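# Stand the loaded housing upright on the belt strip

## Task

Find the white housing that already contains both its circuit board and its motor, place it standing upright on the dark belt strip that runs just behind the white rail, make sure the board and motor are still seated in it, and then release it.

## Robot and tools

Robot: two arms, left_arm and right_arm, each with six revolute joints and a two-finger parallel gripper. Each arm has a wrist camera: cam_left_wrist and cam_right_wrist, both fisheye images of 504x504 pixels.

Scene frame: origin on the table surface midway between the arms; +z up, +x out across the table, +y toward left_arm. The names left and right are labels only and do not match image sides. Arm bases in this frame: left_arm at (-0.005, +0.338, 0) m, quat_wxyz (+0.998, 0, 0, +0.060); right_arm at (-0.045, -0.239, 0) m, quat_wxyz (+1.000, 0, 0, +0.016).

Gripper geometry: the fingers extend along the gripper's +z axis and close along its y axis. The reported end-effector point sits between the finger pads, roughly 1 cm short of the tips.

Tool execute_actions. Argument actions is a list holding zero or one item. An empty list just reports the current state without moving anything. A motion item is {"rows": [...], "steps": n}, n from 1 to 15 (default 15), each step lasting 1/30 s. Every row is applied for one step, and if rows run out the last one keeps being applied. A wait item is {"steps": n} with n up to 300 and no rows; it returns once that many steps have elapsed since the previous result, counting your reply time. Optional pictures (true/false) controls whether camera images come back.

Each row is one flat list of 14 numbers covering both arms, always all 14 even if one arm stays still: left_arm waist, shoulder, elbow, wrist pitch, wrist yaw, wrist roll, gripper opening, then the same seven for right_arm. The joint values are absolute target angles in radians, in the same convention as the Joint positions line, not offsets. Stated ranges per arm: waist -2.618 to 3.054, shoulder 0.000 to 3.142, elbow 0.000 to 3.142, wrist pitch -1.571 to 1.571, wrist yaw -1.571 to 1.571, wrist roll -2.094 to 2.094. A target more than 0.036 rad outside a range, and further out than the joint currently is, gets the whole call refused (nothing is sent). True ends may differ from stated ones by up to 0.036 rad; over-range targets are clipped at the true end and the result then notes "joint sent to its limit" (possibly about an earlier move). No such note does not prove more travel is available. The opening is an absolute value from -1 (closed) to +1 (fully open, about 0.094 m between pads).

Motion limits: each step, the target passed to a joint stays within a fixed margin of its measured angle: 0.202 rad waist, 0.258 shoulder, 0.238 elbow, 0.573 wrist pitch, 0.522 wrist yaw and roll. If the targets would move a gripper over 70 mm from where it is, all of that arm's targets are pulled back proportionally. Large moves therefore need several calls. Between calls the arms keep heading to the last row sent until motion has nearly stopped or a HELD step occurs; after that only a new action makes progress.

Result lines: a state line 'left_arm: ... | right_arm: ...' gives each gripper's position (m) and quat_wxyz in the scene frame; this estimate drifts from reality, more at long reach. Joint positions and Joint velocities list each arm's joints (rad, rad/s) followed by finger gap (m, m/s). grip_measured is the measured opening on the command scale; each gripper may read off by about 1 mm. 'joint command not followed' means a clearance check altered or blocked joint targets on some steps (the rest of the row was applied). HELD marks steps where your row, fully or partly, was not sent. Joint torques follow the joint order without the gripper; they include offset, scale error, noise and friction, so treat them loosely. MOTOR HOT appears at 75 °C; at 90 °C the arm halts for 10 s, and at 100 °C its motors and gripper let go and it drops. These are reported as OVER-TEMPERATURE FAULT. Avoid holding loads for long idle stretches.

Grasping: between the extremes, the fingers move to where grip_measured equals your command. To keep hold, command a value below grip_measured; about 0.03 lower gives a firm grip, less gives a gentler one. Pad force tops out around 50 to 62 N (lower on some grippers, and lower on parts under about 2 mm thick); the first contact can spike higher.

Tool zoom_image: camera (cam_left_wrist or cam_right_wrist) and region [x0, y0, x1, y1] in pixels of that camera's most recent image, top-left at (0,0), at most 504 by 504. It returns an enlarged crop and does not move anything. Intrinsics (fisheye, OpenCV style): cam_left_wrist K=[[302.69,0,251.069],[0,302.69,255.199],[0,0,1]]; cam_right_wrist K=[[301.252,0,251.067],[0,301.252,249.898],[0,0,1]]; both D=[0.1,0,0,0], theta_max_deg=61.639.

Tool read_manual: optional section, only "licences"; returns licence text, no motion.

Tool finished_scene: argument scene, the current scene's number. Answering without any tool call also ends things.

Cautions: random tugs may act on a held part or push loose items. Never let anything leave the table. Keep the arms from colliding or pressing on each other. Avoid drops, slips, slamming, hard impacts and heavy pushing; move smoothly. Release the housing only after it stands upright on the strip with board and motor inside.

Each tool is called after "Emit:" by a JSON object that holds its "name" and its "arguments", one argument or row to a line.

## Session

Emit:
{"name": "execute_actions", "arguments": {
  "actions": []
}}

Scene clock: 0.00 s of 4240.00 s.
left_arm: end_effector_position=(+0.2908, +0.4129, +0.2695) grip_measured=+1.000 end_effector_quat_wxyz=(+0.569, -0.083, +0.805, -0.147) | right_arm: end_effector_position=(+0.3071, -0.3769, +0.1194) grip_measured=+1.000 end_effector_quat_wxyz=(+0.489, +0.102, +0.802, +0.329)
Joint positions: left_arm=[ 0.538  0.868  0.764 -0.335  0.757 -0.044  0.094] | right_arm=[-0.855  1.676  0.778  0.043 -1.154 -0.092  0.094]
Joint velocities: left_arm=[ 0.007  0.002 -0.002 -0.007 -0.007 -0.022  0.   ] | right_arm=[ 0.002 -0.002 -0.012 -0.022 -0.066 -0.007  0.   ]
Joint torques (N m, as the arm reports them, + toward a larger angle): no reading

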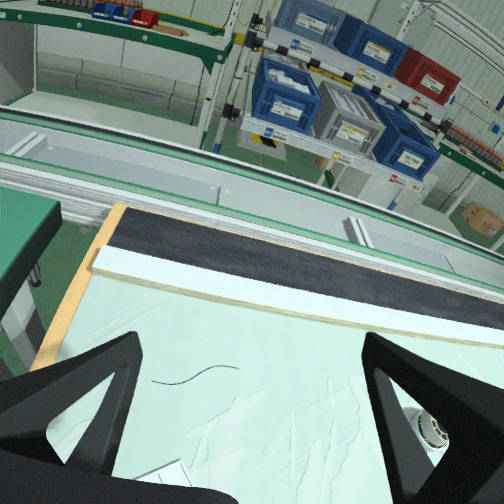

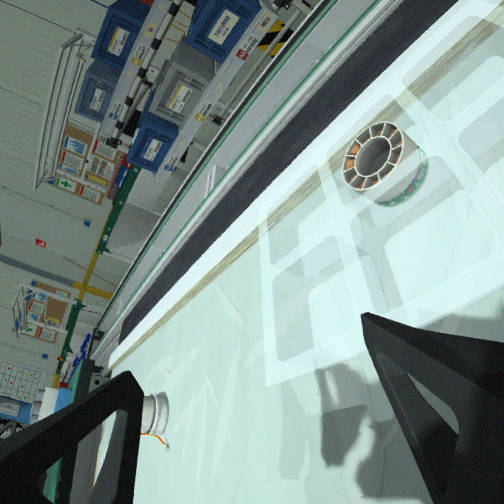

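Emit:
{"name": "execute_actions", "arguments": {
  "actions": [
    {"rows":[[-0.8,1.5,1.3,-0.75,0,0,1,-0.855,1.676,0.778,0.043,-1.154,-0.092,1]]}
  ],
  "pictures": false
}}

Emit:
{"name": "execute_actions", "arguments": {
  "actions": [
    {"steps":30}
  ]
}}

Scene clock: 4.50 s of 4240.00 s.
left_arm: end_effector_position=(+0.3773, +0.1981, +0.1786) grip_measured=+1.000 end_effector_quat_wxyz=(+0.299, +0.161, +0.938, -0.068) | right_arm: end_effector_position=(+0.3072, -0.3772, +0.1191) grip_measured=+1.000 end_effector_quat_wxyz=(+0.489, +0.102, +0.802, +0.328)
Joint positions: left_arm=[-0.458  1.533  1.285 -0.7    0.031 -0.008  0.094] | right_arm=[-0.855  1.676  0.778  0.043 -1.151 -0.092  0.094]
Joint velocities: left_arm=[-2.068 -0.071  0.012 -0.066 -0.183  0.051  0.   ] | right_arm=[-0.007  0.012 -0.007  0.037 -0.095 -0.022  0.   ]
Joint torques (N m, as the arm reports them, + toward a larger angle): left_arm=[-0.22 -8.42  8.36  0.94  0.    0.06] | right_arm=[ 0.01 -8.35  6.63  1.11 -0.42  0.03]
Steps of this call (steps 1 to 90: nothing new was sent; then 1.00 s passed at rest; steps 91 to 105: all 15 steps of this action). Readings (joint positions):
91: left_arm=[0.506 0.897 0.803 -0.406 0.677 -0.038] | right_arm=[-0.855 1.676 0.778 0.043 -1.153 -0.092]
92: left_arm=[0.438 0.969 0.880 -0.487 0.574 -0.033] | right_arm=[-0.855 1.676 0.778 0.043 -1.153 -0.092]
94: left_arm=[0.297 1.147 1.045 -0.576 0.379 -0.024] | right_arm=[-0.855 1.676 0.778 0.043 -1.152 -0.092]
98: left_arm=[0.037 1.459 1.281 -0.614 0.146 -0.015] | right_arm=[-0.855 1.676 0.778 0.043 -1.152 -0.092]
105: the state above

Scene clock: 5.50 s of 4240.00 s.
left_arm: end_effector_position=(+0.3035, +0.0840, +0.1776) grip_measured=+1.000 end_effector_quat_wxyz=(+0.276, +0.322, +0.900, -0.103) | right_arm: end_effector_position=(+0.3072, -0.3773, +0.1190) grip_measured=+1.000 end_effector_quat_wxyz=(+0.489, +0.102, +0.802, +0.328)
Joint positions: left_arm=[-0.807  1.523  1.285 -0.734  0.008 -0.003  0.094] | right_arm=[-0.855  1.676  0.778  0.043 -1.151 -0.092  0.094]
Joint velocities: left_arm=[ 0.007  0.002  0.007 -0.022  0.022  0.022  0.   ] | right_arm=[-0.017 -0.007 -0.002 -0.007  0.007  0.007  0.   ]
Joint torques (N m, as the arm reports them, + toward a larger angle): left_arm=[ 0.57 -7.79  8.34  1.2  -0.09  0.03] | right_arm=[ 0.   -8.35  6.64  1.12 -0.42  0.03]
Steps of this call (steps 1 to 30: the robot went on to your last target). Readings (joint positions):
1: left_arm=[-0.532 1.531 1.285 -0.702 0.027 -0.008] | right_arm=[-0.855 1.676 0.778 0.043 -1.151 -0.092]
2: left_arm=[-0.605 1.531 1.285 -0.703 0.023 -0.007] | right_arm=[-0.855 1.676 0.778 0.043 -1.151 -0.092]
4: left_arm=[-0.743 1.531 1.285 -0.706 0.021 -0.006] | right_arm=[-0.855 1.676 0.778 0.043 -1.151 -0.092]
8: left_arm=[-0.832 1.528 1.285 -0.721 0.028 -0.003] | right_arm=[-0.855 1.676 0.778 0.043 -1.151 -0.092]
30: the state above
All arms were judged still, so your last target was given up. Only a new action makes them travel on or press farther. Fingers that are still opening or closing keep moving.

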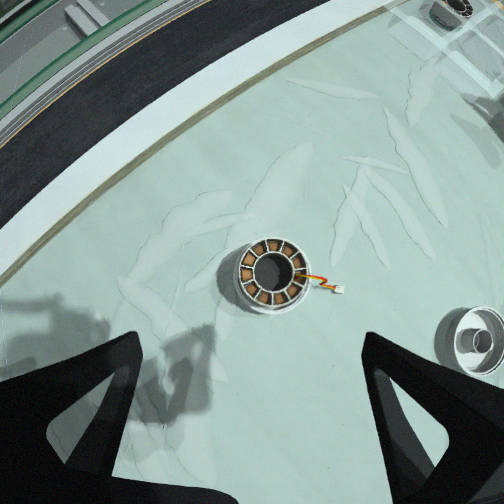

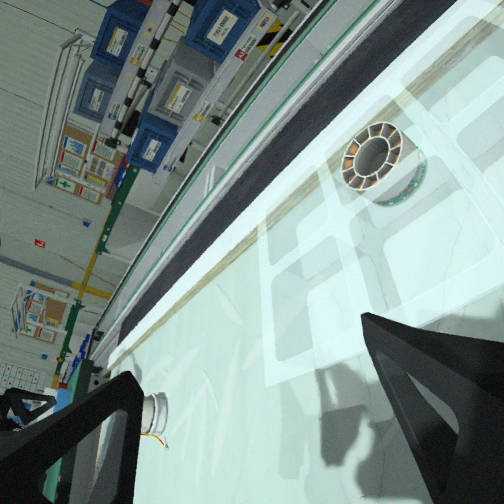

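Emit:
{"name": "execute_actions", "arguments": {
  "actions": [
    {"rows":[[-0.84,1.66,1.02,-0.295,0,0,1,-0.855,1.676,0.778,0.043,-1.154,-0.092,1]]}
  ],
  "pictures": false
}}

Emit:
{"name": "execute_actions", "arguments": {
  "actions": [
    {"steps":12}
  ]
}}

Scene clock: 8.53 s of 4240.00 s.
left_arm: end_effector_position=(+0.3075, +0.0675, +0.0673) grip_measured=+1.000 end_effector_quat_wxyz=(+0.264, +0.334, +0.899, -0.102) | right_arm: end_effector_position=(+0.3072, -0.3773, +0.1190) grip_measured=+1.000 end_effector_quat_wxyz=(+0.489, +0.102, +0.802, +0.328)
Joint positions: left_arm=[-0.832  1.681  1.011 -0.327  0.006 -0.003  0.094] | right_arm=[-0.855  1.676  0.778  0.043 -1.151 -0.092  0.094]
Joint velocities: left_arm=[-0.007 -0.017  0.002  0.256 -0.066  0.037  0.   ] | right_arm=[ 0.017 -0.002  0.002  0.066 -0.007  0.007  0.   ]
Joint torques (N m, as the arm reports them, + toward a larger angle): left_arm=[-0.76 -8.52  7.35  1.31 -0.07  0.03] | right_arm=[ 0.   -8.35  6.63  1.12 -0.42  0.03]
Steps of this call (steps 1 to 76: nothing new was sent; steps 77 to 91: all 15 steps of this action). Readings (joint positions):
77: left_arm=[-0.808 1.526 1.262 -0.688 0.006 -0.003] | right_arm=[-0.855 1.676 0.778 0.043 -1.151 -0.092]
78: left_arm=[-0.811 1.531 1.225 -0.609 0.006 -0.003] | right_arm=[-0.855 1.676 0.778 0.043 -1.151 -0.092]
80: left_arm=[-0.820 1.574 1.143 -0.488 0.006 -0.003] | right_arm=[-0.855 1.676 0.778 0.043 -1.151 -0.092]
84: left_arm=[-0.832 1.676 1.028 -0.392 0.006 -0.003] | right_arm=[-0.855 1.676 0.778 0.043 -1.151 -0.092]
91: the state above

Scene clock: 8.93 s of 4240.00 s.
left_arm: end_effector_position=(+0.3115, +0.0641, +0.0708) grip_measured=+1.000 end_effector_quat_wxyz=(+0.276, +0.333, +0.896, -0.106) | right_arm: end_effector_position=(+0.3072, -0.3773, +0.1190) grip_measured=+1.000 end_effector_quat_wxyz=(+0.489, +0.102, +0.802, +0.328)
Joint positions: left_arm=[-0.832  1.681  1.011 -0.301  0.006 -0.003  0.094] | right_arm=[-0.855  1.676  0.778  0.043 -1.151 -0.092  0.094]
Joint velocities: left_arm=[ 0.012  0.002 -0.032  0.022 -0.022 -0.022  0.   ] | right_arm=[-0.007 -0.012 -0.017  0.037  0.007 -0.007  0.   ]
Joint torques (N m, as the arm reports them, + toward a larger angle): left_arm=[-0.65 -8.56  7.44  1.43 -0.07  0.05] | right_arm=[ 0.01 -8.34  6.64  1.12 -0.42  0.03]
Steps of this call (steps 1 to 12: the robot went on to your last target). Readings (joint positions):
1: left_arm=[-0.832 1.681 1.011 -0.320 0.006 -0.003] | right_arm=[-0.855 1.676 0.778 0.043 -1.151 -0.092]
2: left_arm=[-0.832 1.681 1.011 -0.315 0.006 -0.003] | right_arm=[-0.855 1.676 0.778 0.043 -1.151 -0.092]
4: left_arm=[-0.832 1.681 1.011 -0.309 0.006 -0.003] | right_arm=[-0.855 1.676 0.778 0.043 -1.151 -0.092]
8: left_arm=[-0.832 1.681 1.011 -0.303 0.006 -0.003] | right_arm=[-0.855 1.676 0.778 0.043 -1.151 -0.092]
12: the state above

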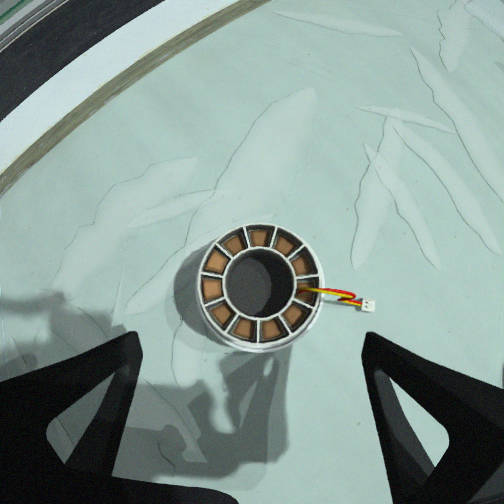

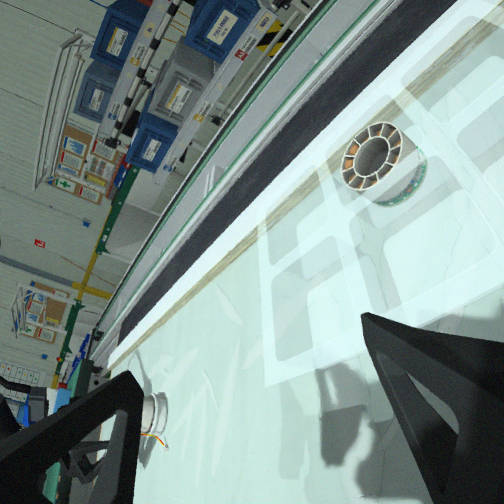

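Emit:
{"name": "execute_actions", "arguments": {
  "actions": [
    {"rows":[[-0.85,1.69,1.05,-0.27,0,0,1,-0.855,1.676,0.778,0.043,-1.154,-0.092,1],[-0.85,1.71,1.05,-0.25,0,0,1,-0.855,1.676,0.778,0.043,-1.154,-0.092,1],[-0.85,1.73,1.05,-0.22,0,0,1,-0.855,1.676,0.778,0.043,-1.154,-0.092,1],[-0.85,1.75,1.05,-0.2,0,0,1,-0.855,1.676,0.778,0.043,-1.154,-0.092,1],[-0.85,1.77,1.05,-0.18,0,0,1,-0.855,1.676,0.778,0.043,-1.154,-0.092,1],[-0.85,1.79,1.05,-0.16,0,0,1,-0.855,1.676,0.778,0.043,-1.154,-0.092,1],[-0.85,1.81,1.05,-0.14,0,0,1,-0.855,1.676,0.778,0.043,-1.154,-0.092,1],[-0.85,1.83,1.05,-0.12,0,0,1,-0.855,1.676,0.778,0.043,-1.154,-0.092,1],[-0.85,1.85,1.05,-0.11,0,0,1,-0.855,1.676,0.778,0.043,-1.154,-0.092,1],[-0.85,1.862,1.05,-0.11,0,0,1,-0.855,1.676,0.778,0.043,-1.154,-0.092,1]]}
  ],
  "pictures": false
}}

Emit:
{"name": "execute_actions", "arguments": {
  "actions": [
    {"rows":[[-0.85,1.862,1.05,-0.11,0,0,0.9,-0.855,1.676,0.778,0.043,-1.154,-0.092,1],[-0.85,1.862,1.05,-0.11,0,0,0.8,-0.855,1.676,0.778,0.043,-1.154,-0.092,1],[-0.85,1.862,1.05,-0.11,0,0,0.7,-0.855,1.676,0.778,0.043,-1.154,-0.092,1],[-0.85,1.862,1.05,-0.11,0,0,0.6,-0.855,1.676,0.778,0.043,-1.154,-0.092,1],[-0.85,1.862,1.05,-0.11,0,0,0.55,-0.855,1.676,0.778,0.043,-1.154,-0.092,1],[-0.85,1.862,1.05,-0.11,0,0,0.5,-0.855,1.676,0.778,0.043,-1.154,-0.092,1],[-0.85,1.862,1.05,-0.11,0,0,0.46,-0.855,1.676,0.778,0.043,-1.154,-0.092,1],[-0.85,1.862,1.05,-0.11,0,0,0.43,-0.855,1.676,0.778,0.043,-1.154,-0.092,1],[-0.85,1.862,1.05,-0.11,0,0,0.39,-0.855,1.676,0.778,0.043,-1.154,-0.092,1]]}
  ]
}}

Scene clock: 20.50 s of 4240.00 s.
left_arm: end_effector_position=(+0.3273, +0.0457, +0.0222) grip_measured=+1.000 end_effector_quat_wxyz=(+0.271, +0.337, +0.896, -0.105) | right_arm: end_effector_position=(+0.3072, -0.3773, +0.1190) grip_measured=+1.000 end_effector_quat_wxyz=(+0.489, +0.102, +0.802, +0.328)
Joint positions: left_arm=[-0.84   1.864  1.023 -0.141  0.006 -0.003  0.094] | right_arm=[-0.855  1.676  0.778  0.043 -1.151 -0.092  0.094]
Joint velocities: left_arm=[ 0.002  0.002  0.012 -0.007  0.007  0.022  0.   ] | right_arm=[-0.002 -0.012  0.002 -0.037 -0.037 -0.037  0.   ]
Joint torques (N m, as the arm reports them, + toward a larger angle): left_arm=[-0.82 -8.37  8.21  1.55 -0.08  0.05] | right_arm=[ 0.01 -8.36  6.62  1.11 -0.42  0.03]
Steps of this call (steps 1 to 30: the robot went on to your last target; steps 31 to 90: nothing new was sent; then 8.07 s passed at rest; steps 91 to 105: all 15 steps of this action). Readings (joint positions):
91: left_arm=[-0.833 1.681 1.011 -0.298 0.006 -0.003] | right_arm=[-0.855 1.676 0.778 0.043 -1.151 -0.092]
92: left_arm=[-0.834 1.682 1.011 -0.292 0.006 -0.003] | right_arm=[-0.855 1.676 0.778 0.043 -1.151 -0.092]
94: left_arm=[-0.838 1.697 1.013 -0.265 0.006 -0.003] | right_arm=[-0.855 1.676 0.778 0.043 -1.151 -0.092]
98: left_arm=[-0.840 1.774 1.023 -0.190 0.006 -0.003] | right_arm=[-0.855 1.676 0.778 0.043 -1.151 -0.092]
105: the state above

Scene clock: 21.00 s of 4240.00 s.
left_arm: end_effector_position=(+0.3306, +0.0432, +0.0250) grip_measured=+0.428 end_effector_quat_wxyz=(+0.280, +0.336, +0.893, -0.108) | right_arm: end_effector_position=(+0.3072, -0.3773, +0.1190) grip_measured=+1.000 end_effector_quat_wxyz=(+0.489, +0.102, +0.802, +0.328)
Joint positions: left_arm=[-0.84   1.864  1.023 -0.121  0.004 -0.003  0.067] | right_arm=[-0.855  1.676  0.778  0.043 -1.151 -0.092  0.094]
Joint velocities: left_arm=[ 0.002 -0.012  0.007 -0.037 -0.022  0.037 -0.001] | right_arm=[ 0.022 -0.007  0.012  0.022  0.037 -0.037  0.   ]
Joint torques (N m, as the arm reports them, + toward a larger angle): left_arm=[-0.94 -8.32  8.18  1.51 -0.04  0.06] | right_arm=[ 0.01 -8.35  6.63  1.12 -0.42  0.03]
Steps of this call (steps 1 to 15: all 15 steps of this action). Readings (joint positions):
1: left_arm=[-0.840 1.864 1.023 -0.136 0.006 -0.003] | right_arm=[-0.855 1.676 0.778 0.043 -1.151 -0.092]
2: left_arm=[-0.840 1.864 1.023 -0.129 0.006 -0.003] | right_arm=[-0.855 1.676 0.778 0.043 -1.151 -0.092]
4: left_arm=[-0.840 1.864 1.023 -0.124 0.006 -0.003] | right_arm=[-0.855 1.676 0.778 0.043 -1.151 -0.092]
8: left_arm=[-0.840 1.864 1.023 -0.121 0.004 -0.003] | right_arm=[-0.855 1.676 0.778 0.043 -1.151 -0.092]
15: the state above

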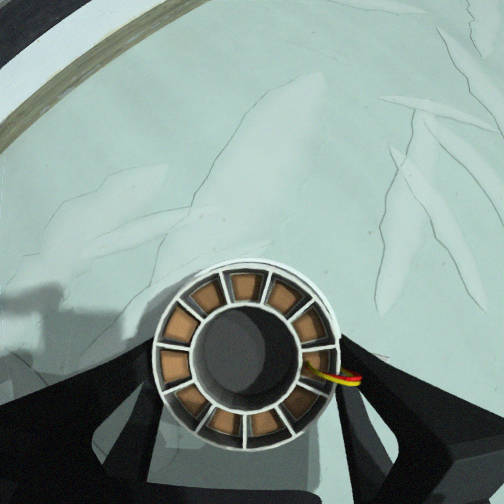

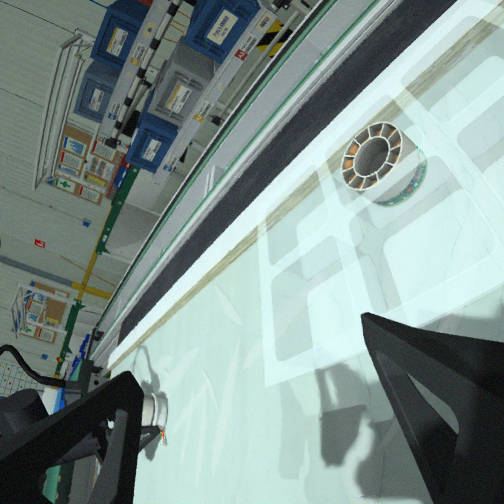

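Emit:
{"name": "execute_actions", "arguments": {
  "actions": [
    {"rows":[[-0.84,1.86,1.07,-0.14,0,0,0.39,-0.855,1.676,0.778,0.043,-1.154,-0.092,1],[-0.84,1.86,1.1,-0.17,0,0,0.39,-0.855,1.676,0.778,0.043,-1.154,-0.092,1],[-0.84,1.86,1.13,-0.2,0,0,0.39,-0.855,1.676,0.778,0.043,-1.154,-0.092,1],[-0.83,1.86,1.16,-0.23,0,0,0.39,-0.855,1.676,0.778,0.043,-1.154,-0.092,1],[-0.81,1.86,1.19,-0.26,0,0,0.39,-0.855,1.676,0.778,0.043,-1.154,-0.092,1],[-0.79,1.86,1.22,-0.29,0,0,0.39,-0.855,1.676,0.778,0.043,-1.154,-0.092,1],[-0.76,1.86,1.25,-0.32,0,0,0.39,-0.855,1.676,0.778,0.043,-1.154,-0.092,1],[-0.73,1.86,1.28,-0.35,0,0,0.39,-0.855,1.676,0.778,0.043,-1.154,-0.092,1],[-0.7,1.86,1.31,-0.38,0,0,0.39,-0.855,1.676,0.778,0.043,-1.154,-0.092,1],[-0.67,1.86,1.34,-0.41,0,0,0.39,-0.855,1.676,0.778,0.043,-1.154,-0.092,1],[-0.64,1.86,1.37,-0.44,0,0,0.39,-0.855,1.676,0.778,0.043,-1.154,-0.092,1],[-0.61,1.86,1.4,-0.47,0,0,0.39,-0.855,1.676,0.778,0.043,-1.154,-0.092,1],[-0.58,1.87,1.43,-0.49,0,0,0.39,-0.855,1.676,0.778,0.043,-1.154,-0.092,1],[-0.55,1.88,1.46,-0.51,0,0,0.39,-0.855,1.676,0.778,0.043,-1.154,-0.092,1],[-0.52,1.9,1.5,-0.53,0,0,0.39,-0.855,1.676,0.778,0.043,-1.154,-0.092,1]]}
  ],
  "pictures": false
}}

Emit:
{"name": "execute_actions", "arguments": {
  "actions": [
    {"rows":[[-0.49,1.93,1.55,-0.55,0,0,0.39,-0.855,1.676,0.778,0.043,-1.154,-0.092,1],[-0.46,1.965,1.6,-0.57,0,0,0.39,-0.855,1.676,0.778,0.043,-1.154,-0.092,1],[-0.43,2.0,1.65,-0.58,0,0,0.39,-0.855,1.676,0.778,0.043,-1.154,-0.092,1],[-0.4,2.04,1.7,-0.59,0,0,0.39,-0.855,1.676,0.778,0.043,-1.154,-0.092,1],[-0.37,2.08,1.75,-0.6,0,0,0.39,-0.855,1.676,0.778,0.043,-1.154,-0.092,1],[-0.34,2.12,1.8,-0.61,0,0,0.39,-0.855,1.676,0.778,0.043,-1.154,-0.092,1],[-0.31,2.16,1.85,-0.62,0,0,0.39,-0.855,1.676,0.778,0.043,-1.154,-0.092,1],[-0.28,2.2,1.9,-0.63,0,0,0.39,-0.855,1.676,0.778,0.043,-1.154,-0.092,1],[-0.25,2.24,1.95,-0.64,0,0,0.39,-0.855,1.676,0.778,0.043,-1.154,-0.092,1],[-0.22,2.28,2.0,-0.65,0,0,0.39,-0.855,1.676,0.778,0.043,-1.154,-0.092,1],[-0.2,2.32,2.05,-0.66,0,0,0.39,-0.855,1.676,0.778,0.043,-1.154,-0.092,1],[-0.18,2.35,2.1,-0.67,0,0,0.39,-0.855,1.676,0.778,0.043,-1.154,-0.092,1],[-0.165,2.38,2.14,-0.67,0,0,0.39,-0.855,1.676,0.778,0.043,-1.154,-0.092,1],[-0.155,2.4,2.18,-0.68,0,0,0.39,-0.855,1.676,0.778,0.043,-1.154,-0.092,1],[-0.15,2.42,2.21,-0.68,0,0,0.39,-0.855,1.676,0.778,0.043,-1.154,-0.092,1]]}
  ],
  "pictures": false
}}

Emit:
{"name": "execute_actions", "arguments": {
  "actions": [
    {"steps":15}
  ]
}}

Scene clock: 35.00 s of 4240.00 s.
left_arm: end_effector_position=(+0.4430, +0.1137, +0.1235) grip_measured=+0.428 end_effector_quat_wxyz=(+0.326, +0.216, +0.917, -0.082) | right_arm: end_effector_position=(+0.3072, -0.3773, +0.1190) grip_measured=+1.000 end_effector_quat_wxyz=(+0.489, +0.102, +0.802, +0.328)
Joint positions: left_arm=[-0.582  1.869  1.409 -0.426  0.01  -0.003  0.067] | right_arm=[-0.855  1.676  0.778  0.043 -1.151 -0.092  0.094]
Joint velocities: left_arm=[ 0.994  0.144  0.999 -0.681 -0.066  0.007 -0.   ] | right_arm=[ 0.007 -0.002 -0.012  0.007 -0.037  0.037  0.   ]
Joint torques (N m, as the arm reports them, + toward a larger angle): left_arm=[ 0.17 -7.64  9.41  1.58 -0.05  0.03] | right_arm=[ 0.   -8.35  6.63  1.12 -0.42  0.03]
Steps of this call (steps 1 to 15: the robot went on to your last target; steps 16 to 90: nothing new was sent; then 10.50 s passed at rest; steps 91 to 105: all 15 steps of this action). Readings (joint positions):
91: left_arm=[-0.840 1.864 1.023 -0.121 0.004 -0.003] | right_arm=[-0.855 1.676 0.778 0.043 -1.151 -0.092]
92: left_arm=[-0.840 1.864 1.030 -0.130 0.004 -0.003] | right_arm=[-0.855 1.676 0.778 0.043 -1.151 -0.092]
94: left_arm=[-0.840 1.864 1.063 -0.176 0.004 -0.003] | right_arm=[-0.855 1.676 0.778 0.043 -1.151 -0.092]
98: left_arm=[-0.808 1.864 1.181 -0.270 0.010 -0.003] | right_arm=[-0.855 1.676 0.778 0.043 -1.151 -0.092]
105: the state above

Scene clock: 35.50 s of 4240.00 s.
left_arm: end_effector_position=(+0.6088, +0.3119, +0.0861) grip_measured=+0.428 end_effector_quat_wxyz=(+0.315, +0.019, +0.949, -0.008) | right_arm: end_effector_position=(+0.3072, -0.3773, +0.1190) grip_measured=+1.000 end_effector_quat_wxyz=(+0.489, +0.102, +0.802, +0.328)
Joint positions: left_arm=[-0.163  2.396  2.106 -0.64   0.001 -0.003  0.067] | right_arm=[-0.855  1.676  0.778  0.043 -1.151 -0.092  0.094]
Joint velocities: left_arm=[ 0.569  0.852  0.95  -0.286 -0.11   0.007 -0.001] | right_arm=[ 0.002  0.007 -0.012 -0.007  0.066 -0.007  0.   ]
Joint torques (N m, as the arm reports them, + toward a larger angle): left_arm=[ -1.84 -14.93  10.43   1.49   0.08   0.05] | right_arm=[ 0.01 -8.34  6.63  1.12 -0.42  0.03]
Steps of this call (steps 1 to 15: all 15 steps of this action). Readings (joint positions):
1: left_arm=[-0.548 1.879 1.447 -0.451 0.008 -0.003] | right_arm=[-0.855 1.676 0.778 0.043 -1.151 -0.092]
2: left_arm=[-0.515 1.897 1.492 -0.475 0.007 -0.003] | right_arm=[-0.855 1.676 0.778 0.043 -1.151 -0.092]
4: left_arm=[-0.456 1.953 1.592 -0.512 0.006 -0.003] | right_arm=[-0.855 1.676 0.778 0.043 -1.151 -0.092]
8: left_arm=[-0.347 2.111 1.795 -0.557 0.005 -0.003] | right_arm=[-0.855 1.676 0.778 0.043 -1.151 -0.092]
15: the state above

Scene clock: 36.00 s of 4240.00 s.
left_arm: end_effector_position=(+0.6121, +0.3218, +0.0778) grip_measured=+0.428 end_effector_quat_wxyz=(+0.303, +0.012, +0.953, -0.003) | right_arm: end_effector_position=(+0.3072, -0.3773, +0.1190) grip_measured=+1.000 end_effector_quat_wxyz=(+0.489, +0.102, +0.802, +0.328)
Joint positions: left_arm=[-0.148  2.442  2.17  -0.684 -0.004 -0.003  0.067] | right_arm=[-0.855  1.676  0.778  0.043 -1.151 -0.092  0.094]
Joint velocities: left_arm=[ 0.012  0.002  0.012  0.051 -0.037 -0.066 -0.   ] | right_arm=[-0.002 -0.007 -0.017 -0.051  0.066  0.007  0.   ]
Joint torques (N m, as the arm reports them, + toward a larger angle): left_arm=[ -0.2  -14.79  10.08   1.47   0.04   0.03] | right_arm=[ 0.01 -8.33  6.63  1.12 -0.42  0.03]
Steps of this call (steps 1 to 15: the robot went on to your last target). Readings (joint positions):
1: left_arm=[-0.146 2.419 2.131 -0.646 -0.001 -0.003] | right_arm=[-0.855 1.676 0.778 0.043 -1.151 -0.092]
2: left_arm=[-0.132 2.433 2.144 -0.651 -0.004 -0.003] | right_arm=[-0.855 1.676 0.778 0.043 -1.151 -0.092]
4: left_arm=[-0.119 2.442 2.152 -0.667 -0.009 -0.003] | right_arm=[-0.855 1.676 0.778 0.043 -1.151 -0.092]
8: left_arm=[-0.129 2.442 2.165 -0.682 -0.010 -0.003] | right_arm=[-0.855 1.676 0.778 0.043 -1.151 -0.092]
15: the state above

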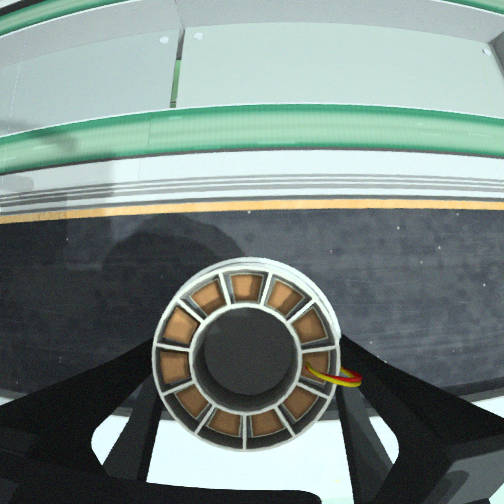

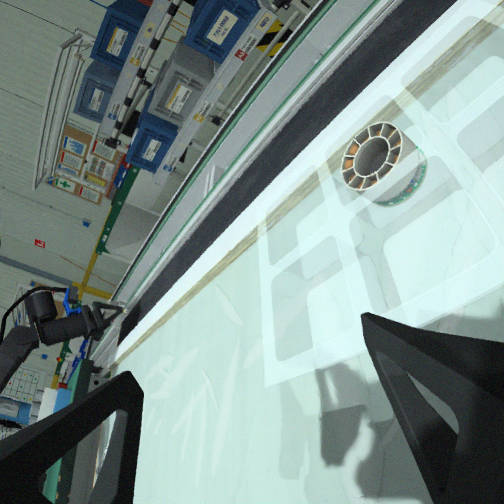

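Emit:
{"name": "execute_actions", "arguments": {
  "actions": [
    {"rows":[[-0.15,2.44,2.21,-0.67,0,0,0.39,-0.855,1.676,0.778,0.043,-1.154,-0.092,1],[-0.15,2.45,2.21,-0.66,0,0,0.39,-0.855,1.676,0.778,0.043,-1.154,-0.092,1],[-0.15,2.46,2.21,-0.65,0,0,0.39,-0.855,1.676,0.778,0.043,-1.154,-0.092,1],[-0.15,2.47,2.21,-0.64,0,0,0.39,-0.855,1.676,0.778,0.043,-1.154,-0.092,1],[-0.15,2.48,2.21,-0.63,0,0,0.39,-0.855,1.676,0.778,0.043,-1.154,-0.092,1],[-0.15,2.488,2.21,-0.62,0,0,0.39,-0.855,1.676,0.778,0.043,-1.154,-0.092,1],[-0.15,2.496,2.21,-0.61,0,0,0.39,-0.855,1.676,0.778,0.043,-1.154,-0.092,1],[-0.15,2.503,2.21,-0.6,0,0,0.39,-0.855,1.676,0.778,0.043,-1.154,-0.092,1],[-0.15,2.509,2.21,-0.59,0,0,0.39,-0.855,1.676,0.778,0.043,-1.154,-0.092,1],[-0.15,2.515,2.21,-0.585,0,0,0.39,-0.855,1.676,0.778,0.043,-1.154,-0.092,1],[-0.15,2.52,2.21,-0.58,0,0,0.39,-0.855,1.676,0.778,0.043,-1.154,-0.092,1],[-0.15,2.525,2.21,-0.58,0,0,0.39,-0.855,1.676,0.778,0.043,-1.154,-0.092,1],[-0.15,2.53,2.21,-0.58,0,0,0.39,-0.855,1.676,0.778,0.043,-1.154,-0.092,1],[-0.15,2.535,2.21,-0.58,0,0,0.39,-0.855,1.676,0.778,0.043,-1.154,-0.092,1],[-0.15,2.54,2.21,-0.58,0,0,0.39,-0.855,1.676,0.778,0.043,-1.154,-0.092,1]]}
  ],
  "pictures": false
}}

Emit:
{"name": "execute_actions", "arguments": {
  "actions": [
    {"steps":12}
  ]
}}

Scene clock: 46.27 s of 4240.00 s.
left_arm: end_effector_position=(+0.6201, +0.3214, +0.0312) grip_measured=+0.428 end_effector_quat_wxyz=(+0.291, +0.011, +0.957, -0.003) | right_arm: end_effector_position=(+0.3072, -0.3773, +0.1190) grip_measured=+1.000 end_effector_quat_wxyz=(+0.489, +0.102, +0.802, +0.328)
Joint positions: left_arm=[-0.148  2.535  2.17  -0.615 -0.004 -0.004  0.067] | right_arm=[-0.855  1.676  0.778  0.043 -1.151 -0.092  0.094]
Joint velocities: left_arm=[-0.002 -0.007  0.012  0.154  0.212 -0.022 -0.001] | right_arm=[ 0.007 -0.002  0.017 -0.066 -0.051  0.007  0.   ]
Joint torques (N m, as the arm reports them, + toward a larger angle): left_arm=[ -0.22 -13.24  10.07   1.39  -0.19   0.1 ] | right_arm=[ 0.   -8.34  6.64  1.12 -0.42  0.03]
Steps of this call (steps 1 to 15: the robot went on to your last target; steps 16 to 90: nothing new was sent; then 6.77 s passed at rest; steps 91 to 105: all 15 steps of this action). Readings (joint positions):
91: left_arm=[-0.148 2.442 2.170 -0.685 -0.004 -0.003] | right_arm=[-0.855 1.676 0.778 0.043 -1.151 -0.092]
92: left_arm=[-0.148 2.442 2.170 -0.685 -0.004 -0.003] | right_arm=[-0.855 1.676 0.778 0.043 -1.151 -0.092]
94: left_arm=[-0.148 2.445 2.170 -0.680 -0.004 -0.003] | right_arm=[-0.855 1.676 0.778 0.043 -1.151 -0.092]
98: left_arm=[-0.148 2.472 2.170 -0.649 -0.004 -0.003] | right_arm=[-0.855 1.676 0.778 0.043 -1.151 -0.092]
105: the state above

Scene clock: 46.67 s of 4240.00 s.
left_arm: end_effector_position=(+0.6241, +0.3211, +0.0350) grip_measured=+0.428 end_effector_quat_wxyz=(+0.300, +0.011, +0.954, -0.004) | right_arm: end_effector_position=(+0.3072, -0.3773, +0.1190) grip_measured=+1.000 end_effector_quat_wxyz=(+0.489, +0.102, +0.802, +0.328)
Joint positions: left_arm=[-0.148  2.535  2.175 -0.601 -0.002 -0.004  0.067] | right_arm=[-0.855  1.676  0.778  0.043 -1.151 -0.092  0.094]
Joint velocities: left_arm=[ 0.007  0.002  0.007 -0.007 -0.037 -0.022 -0.001] | right_arm=[ 0.002  0.002 -0.002 -0.051 -0.066 -0.051  0.   ]
Joint torques (N m, as the arm reports them, + toward a larger angle): left_arm=[ -0.15 -13.42   9.79   1.64   0.04   0.04] | right_arm=[ 0.   -8.34  6.62  1.12 -0.42  0.03]
Steps of this call (steps 1 to 12: the robot went on to your last target). Readings (joint positions):
1: left_arm=[-0.148 2.535 2.172 -0.610 -0.003 -0.004] | right_arm=[-0.855 1.676 0.778 0.043 -1.151 -0.092]
2: left_arm=[-0.148 2.535 2.175 -0.604 -0.003 -0.004] | right_arm=[-0.855 1.676 0.778 0.043 -1.151 -0.092]
4: left_arm=[-0.148 2.535 2.175 -0.602 -0.002 -0.004] | right_arm=[-0.855 1.676 0.778 0.043 -1.151 -0.092]
8: left_arm=[-0.148 2.535 2.175 -0.601 -0.002 -0.004] | right_arm=[-0.855 1.676 0.778 0.043 -1.151 -0.092]
12: the state above

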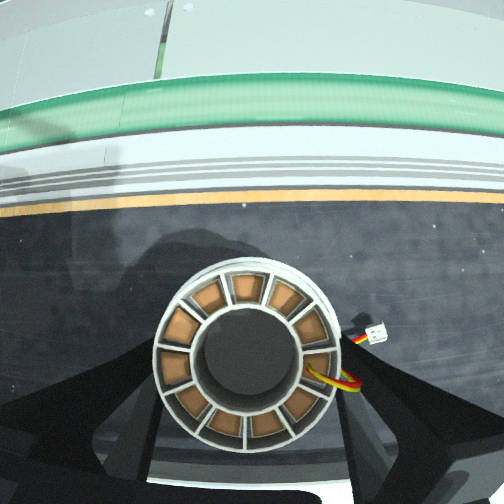

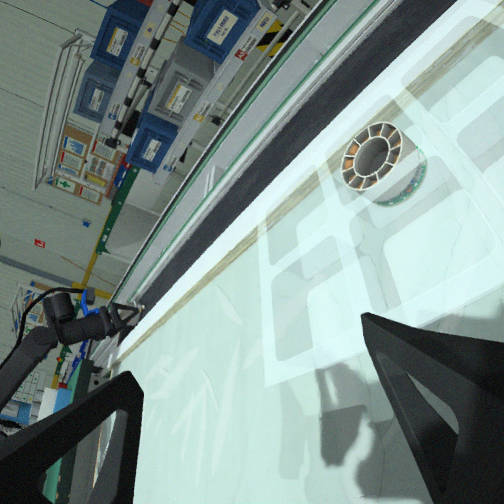

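Touched, then rose ~3 mm; settle and release.

Emit:
{"name": "execute_actions", "arguments": {
  "actions": [
    {"rows":[[-0.15,2.555,2.2,-0.605,0,0,0.39,-0.855,1.676,0.778,0.043,-1.154,-0.092,1]],"steps":8}
  ],
  "pictures": false
}}

Emit:
{"name": "execute_actions", "arguments": {
  "actions": [
    {"rows":[[-0.15,2.54,2.2,-0.605,0,0,1,-0.855,1.676,0.778,0.043,-1.154,-0.092,1]],"steps":8}
  ],
  "pictures": false
}}

Emit:
{"name": "execute_actions", "arguments": {
  "actions": [
    {"rows":[[-0.15,2.36,2.15,-0.72,0,0,1,-0.855,1.676,0.778,0.043,-1.154,-0.092,1]]}
  ]
}}

Scene clock: 50.37 s of 4240.00 s.
left_arm: end_effector_position=(+0.6240, +0.3209, +0.0315) grip_measured=+0.428 end_effector_quat_wxyz=(+0.298, +0.012, +0.955, -0.004) | right_arm: end_effector_position=(+0.3072, -0.3773, +0.1190) grip_measured=+1.000 end_effector_quat_wxyz=(+0.489, +0.102, +0.802, +0.328)
Joint positions: left_arm=[-0.148  2.541  2.175 -0.599 -0.002 -0.004  0.067] | right_arm=[-0.855  1.676  0.778  0.043 -1.151 -0.092  0.094]
Joint velocities: left_arm=[-0.017 -0.002  0.012 -0.037  0.007  0.022 -0.   ] | right_arm=[ 0.017  0.002  0.002 -0.022 -0.066  0.051  0.   ]
Joint torques (N m, as the arm reports them, + toward a larger angle): left_arm=[ -0.14 -12.56   8.95   1.34   0.01   0.07] | right_arm=[-0.01 -8.35  6.64  1.12 -0.42  0.03]
Steps of this call (steps 1 to 30: the robot went on to your last target; steps 31 to 90: nothing new was sent; then 0.43 s passed at rest; steps 91 to 98: all 8 steps of this action). Readings (joint positions):
91: left_arm=[-0.148 2.536 2.175 -0.602 -0.002 -0.004] | right_arm=[-0.855 1.676 0.778 0.043 -1.151 -0.092]
92: left_arm=[-0.148 2.537 2.175 -0.602 -0.002 -0.004] | right_arm=[-0.855 1.676 0.778 0.043 -1.151 -0.092]
94: left_arm=[-0.148 2.541 2.175 -0.601 -0.002 -0.004] | right_arm=[-0.855 1.676 0.778 0.043 -1.151 -0.092]
98: the state above

Scene clock: 50.63 s of 4240.00 s.
left_arm: end_effector_position=(+0.6240, +0.3209, +0.0315) grip_measured=+1.000 end_effector_quat_wxyz=(+0.298, +0.012, +0.955, -0.004) | right_arm: end_effector_position=(+0.3072, -0.3773, +0.1190) grip_measured=+1.000 end_effector_quat_wxyz=(+0.489, +0.102, +0.802, +0.328)
Joint positions: left_arm=[-0.148  2.541  2.175 -0.599 -0.002 -0.004  0.094] | right_arm=[-0.855  1.676  0.778  0.043 -1.151 -0.092  0.094]
Joint velocities: left_arm=[-0.017  0.012 -0.007  0.007  0.037  0.007  0.   ] | right_arm=[-0.017  0.012 -0.002  0.037  0.051  0.081  0.   ]
Joint torques (N m, as the arm reports them, + toward a larger angle): left_arm=[ -0.18 -13.7    8.89   1.33   0.     0.05] | right_arm=[ 0.   -8.35  6.63  1.12 -0.42  0.03]
Steps of this call (steps 1 to 8: all 8 steps of this action). Readings (joint positions):
1: left_arm=[-0.148 2.541 2.175 -0.599 -0.002 -0.004] | right_arm=[-0.855 1.676 0.778 0.043 -1.151 -0.092]
2: left_arm=[-0.148 2.541 2.175 -0.599 -0.002 -0.004] | right_arm=[-0.855 1.676 0.778 0.043 -1.151 -0.092]
4: left_arm=[-0.148 2.541 2.175 -0.599 -0.002 -0.004] | right_arm=[-0.855 1.676 0.778 0.043 -1.151 -0.092]
8: the state above

Scene clock: 51.13 s of 4240.00 s.
left_arm: end_effector_position=(+0.6064, +0.3214, +0.1227) grip_measured=+1.000 end_effector_quat_wxyz=(+0.330, +0.011, +0.944, -0.005) | right_arm: end_effector_position=(+0.3072, -0.3773, +0.1190) grip_measured=+1.000 end_effector_quat_wxyz=(+0.489, +0.102, +0.802, +0.328)
Joint positions: left_arm=[-0.148  2.346  2.145 -0.697 -0.002 -0.004  0.094] | right_arm=[-0.855  1.676  0.778  0.043 -1.151 -0.092  0.094]
Joint velocities: left_arm=[ 0.012  0.085 -0.007 -0.037 -0.081 -0.022  0.   ] | right_arm=[-0.017 -0.002 -0.007 -0.007 -0.051  0.022  0.   ]
Joint torques (N m, as the arm reports them, + toward a larger angle): left_arm=[ -0.21 -11.99   7.56   1.36  -0.01   0.04] | right_arm=[ 0.   -8.35  6.63  1.12 -0.43  0.03]
Steps of this call (steps 1 to 15: all 15 steps of this action). Readings (joint positions):
1: left_arm=[-0.148 2.529 2.170 -0.607 -0.002 -0.004] | right_arm=[-0.855 1.676 0.778 0.043 -1.151 -0.092]
2: left_arm=[-0.148 2.510 2.156 -0.633 -0.002 -0.004] | right_arm=[-0.855 1.676 0.778 0.043 -1.151 -0.092]
4: left_arm=[-0.148 2.458 2.145 -0.681 -0.002 -0.004] | right_arm=[-0.855 1.676 0.778 0.043 -1.151 -0.092]
8: left_arm=[-0.148 2.362 2.145 -0.691 -0.002 -0.004] | right_arm=[-0.855 1.676 0.778 0.043 -1.151 -0.092]
15: the state above

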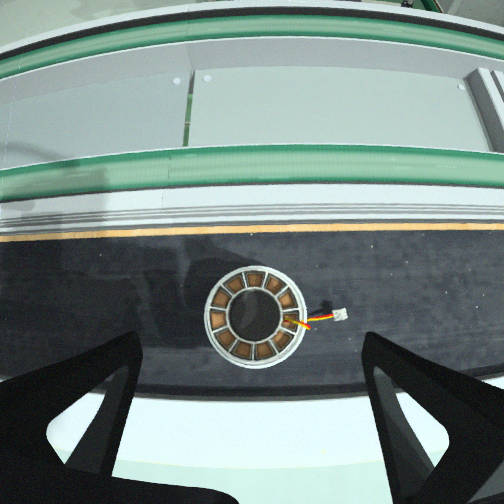

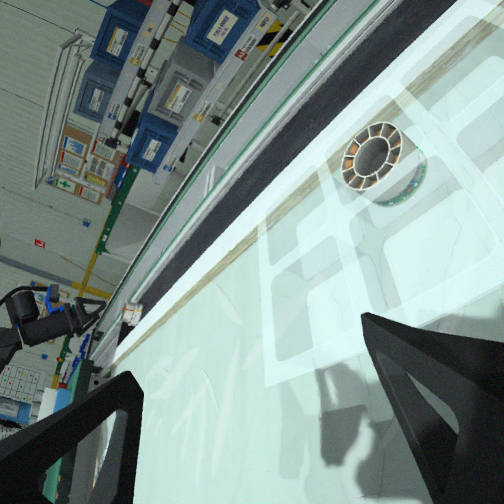

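Emit:
{"name": "finished_scene", "arguments": {
  "scene": 2
}}

The scene is finished: the task was done.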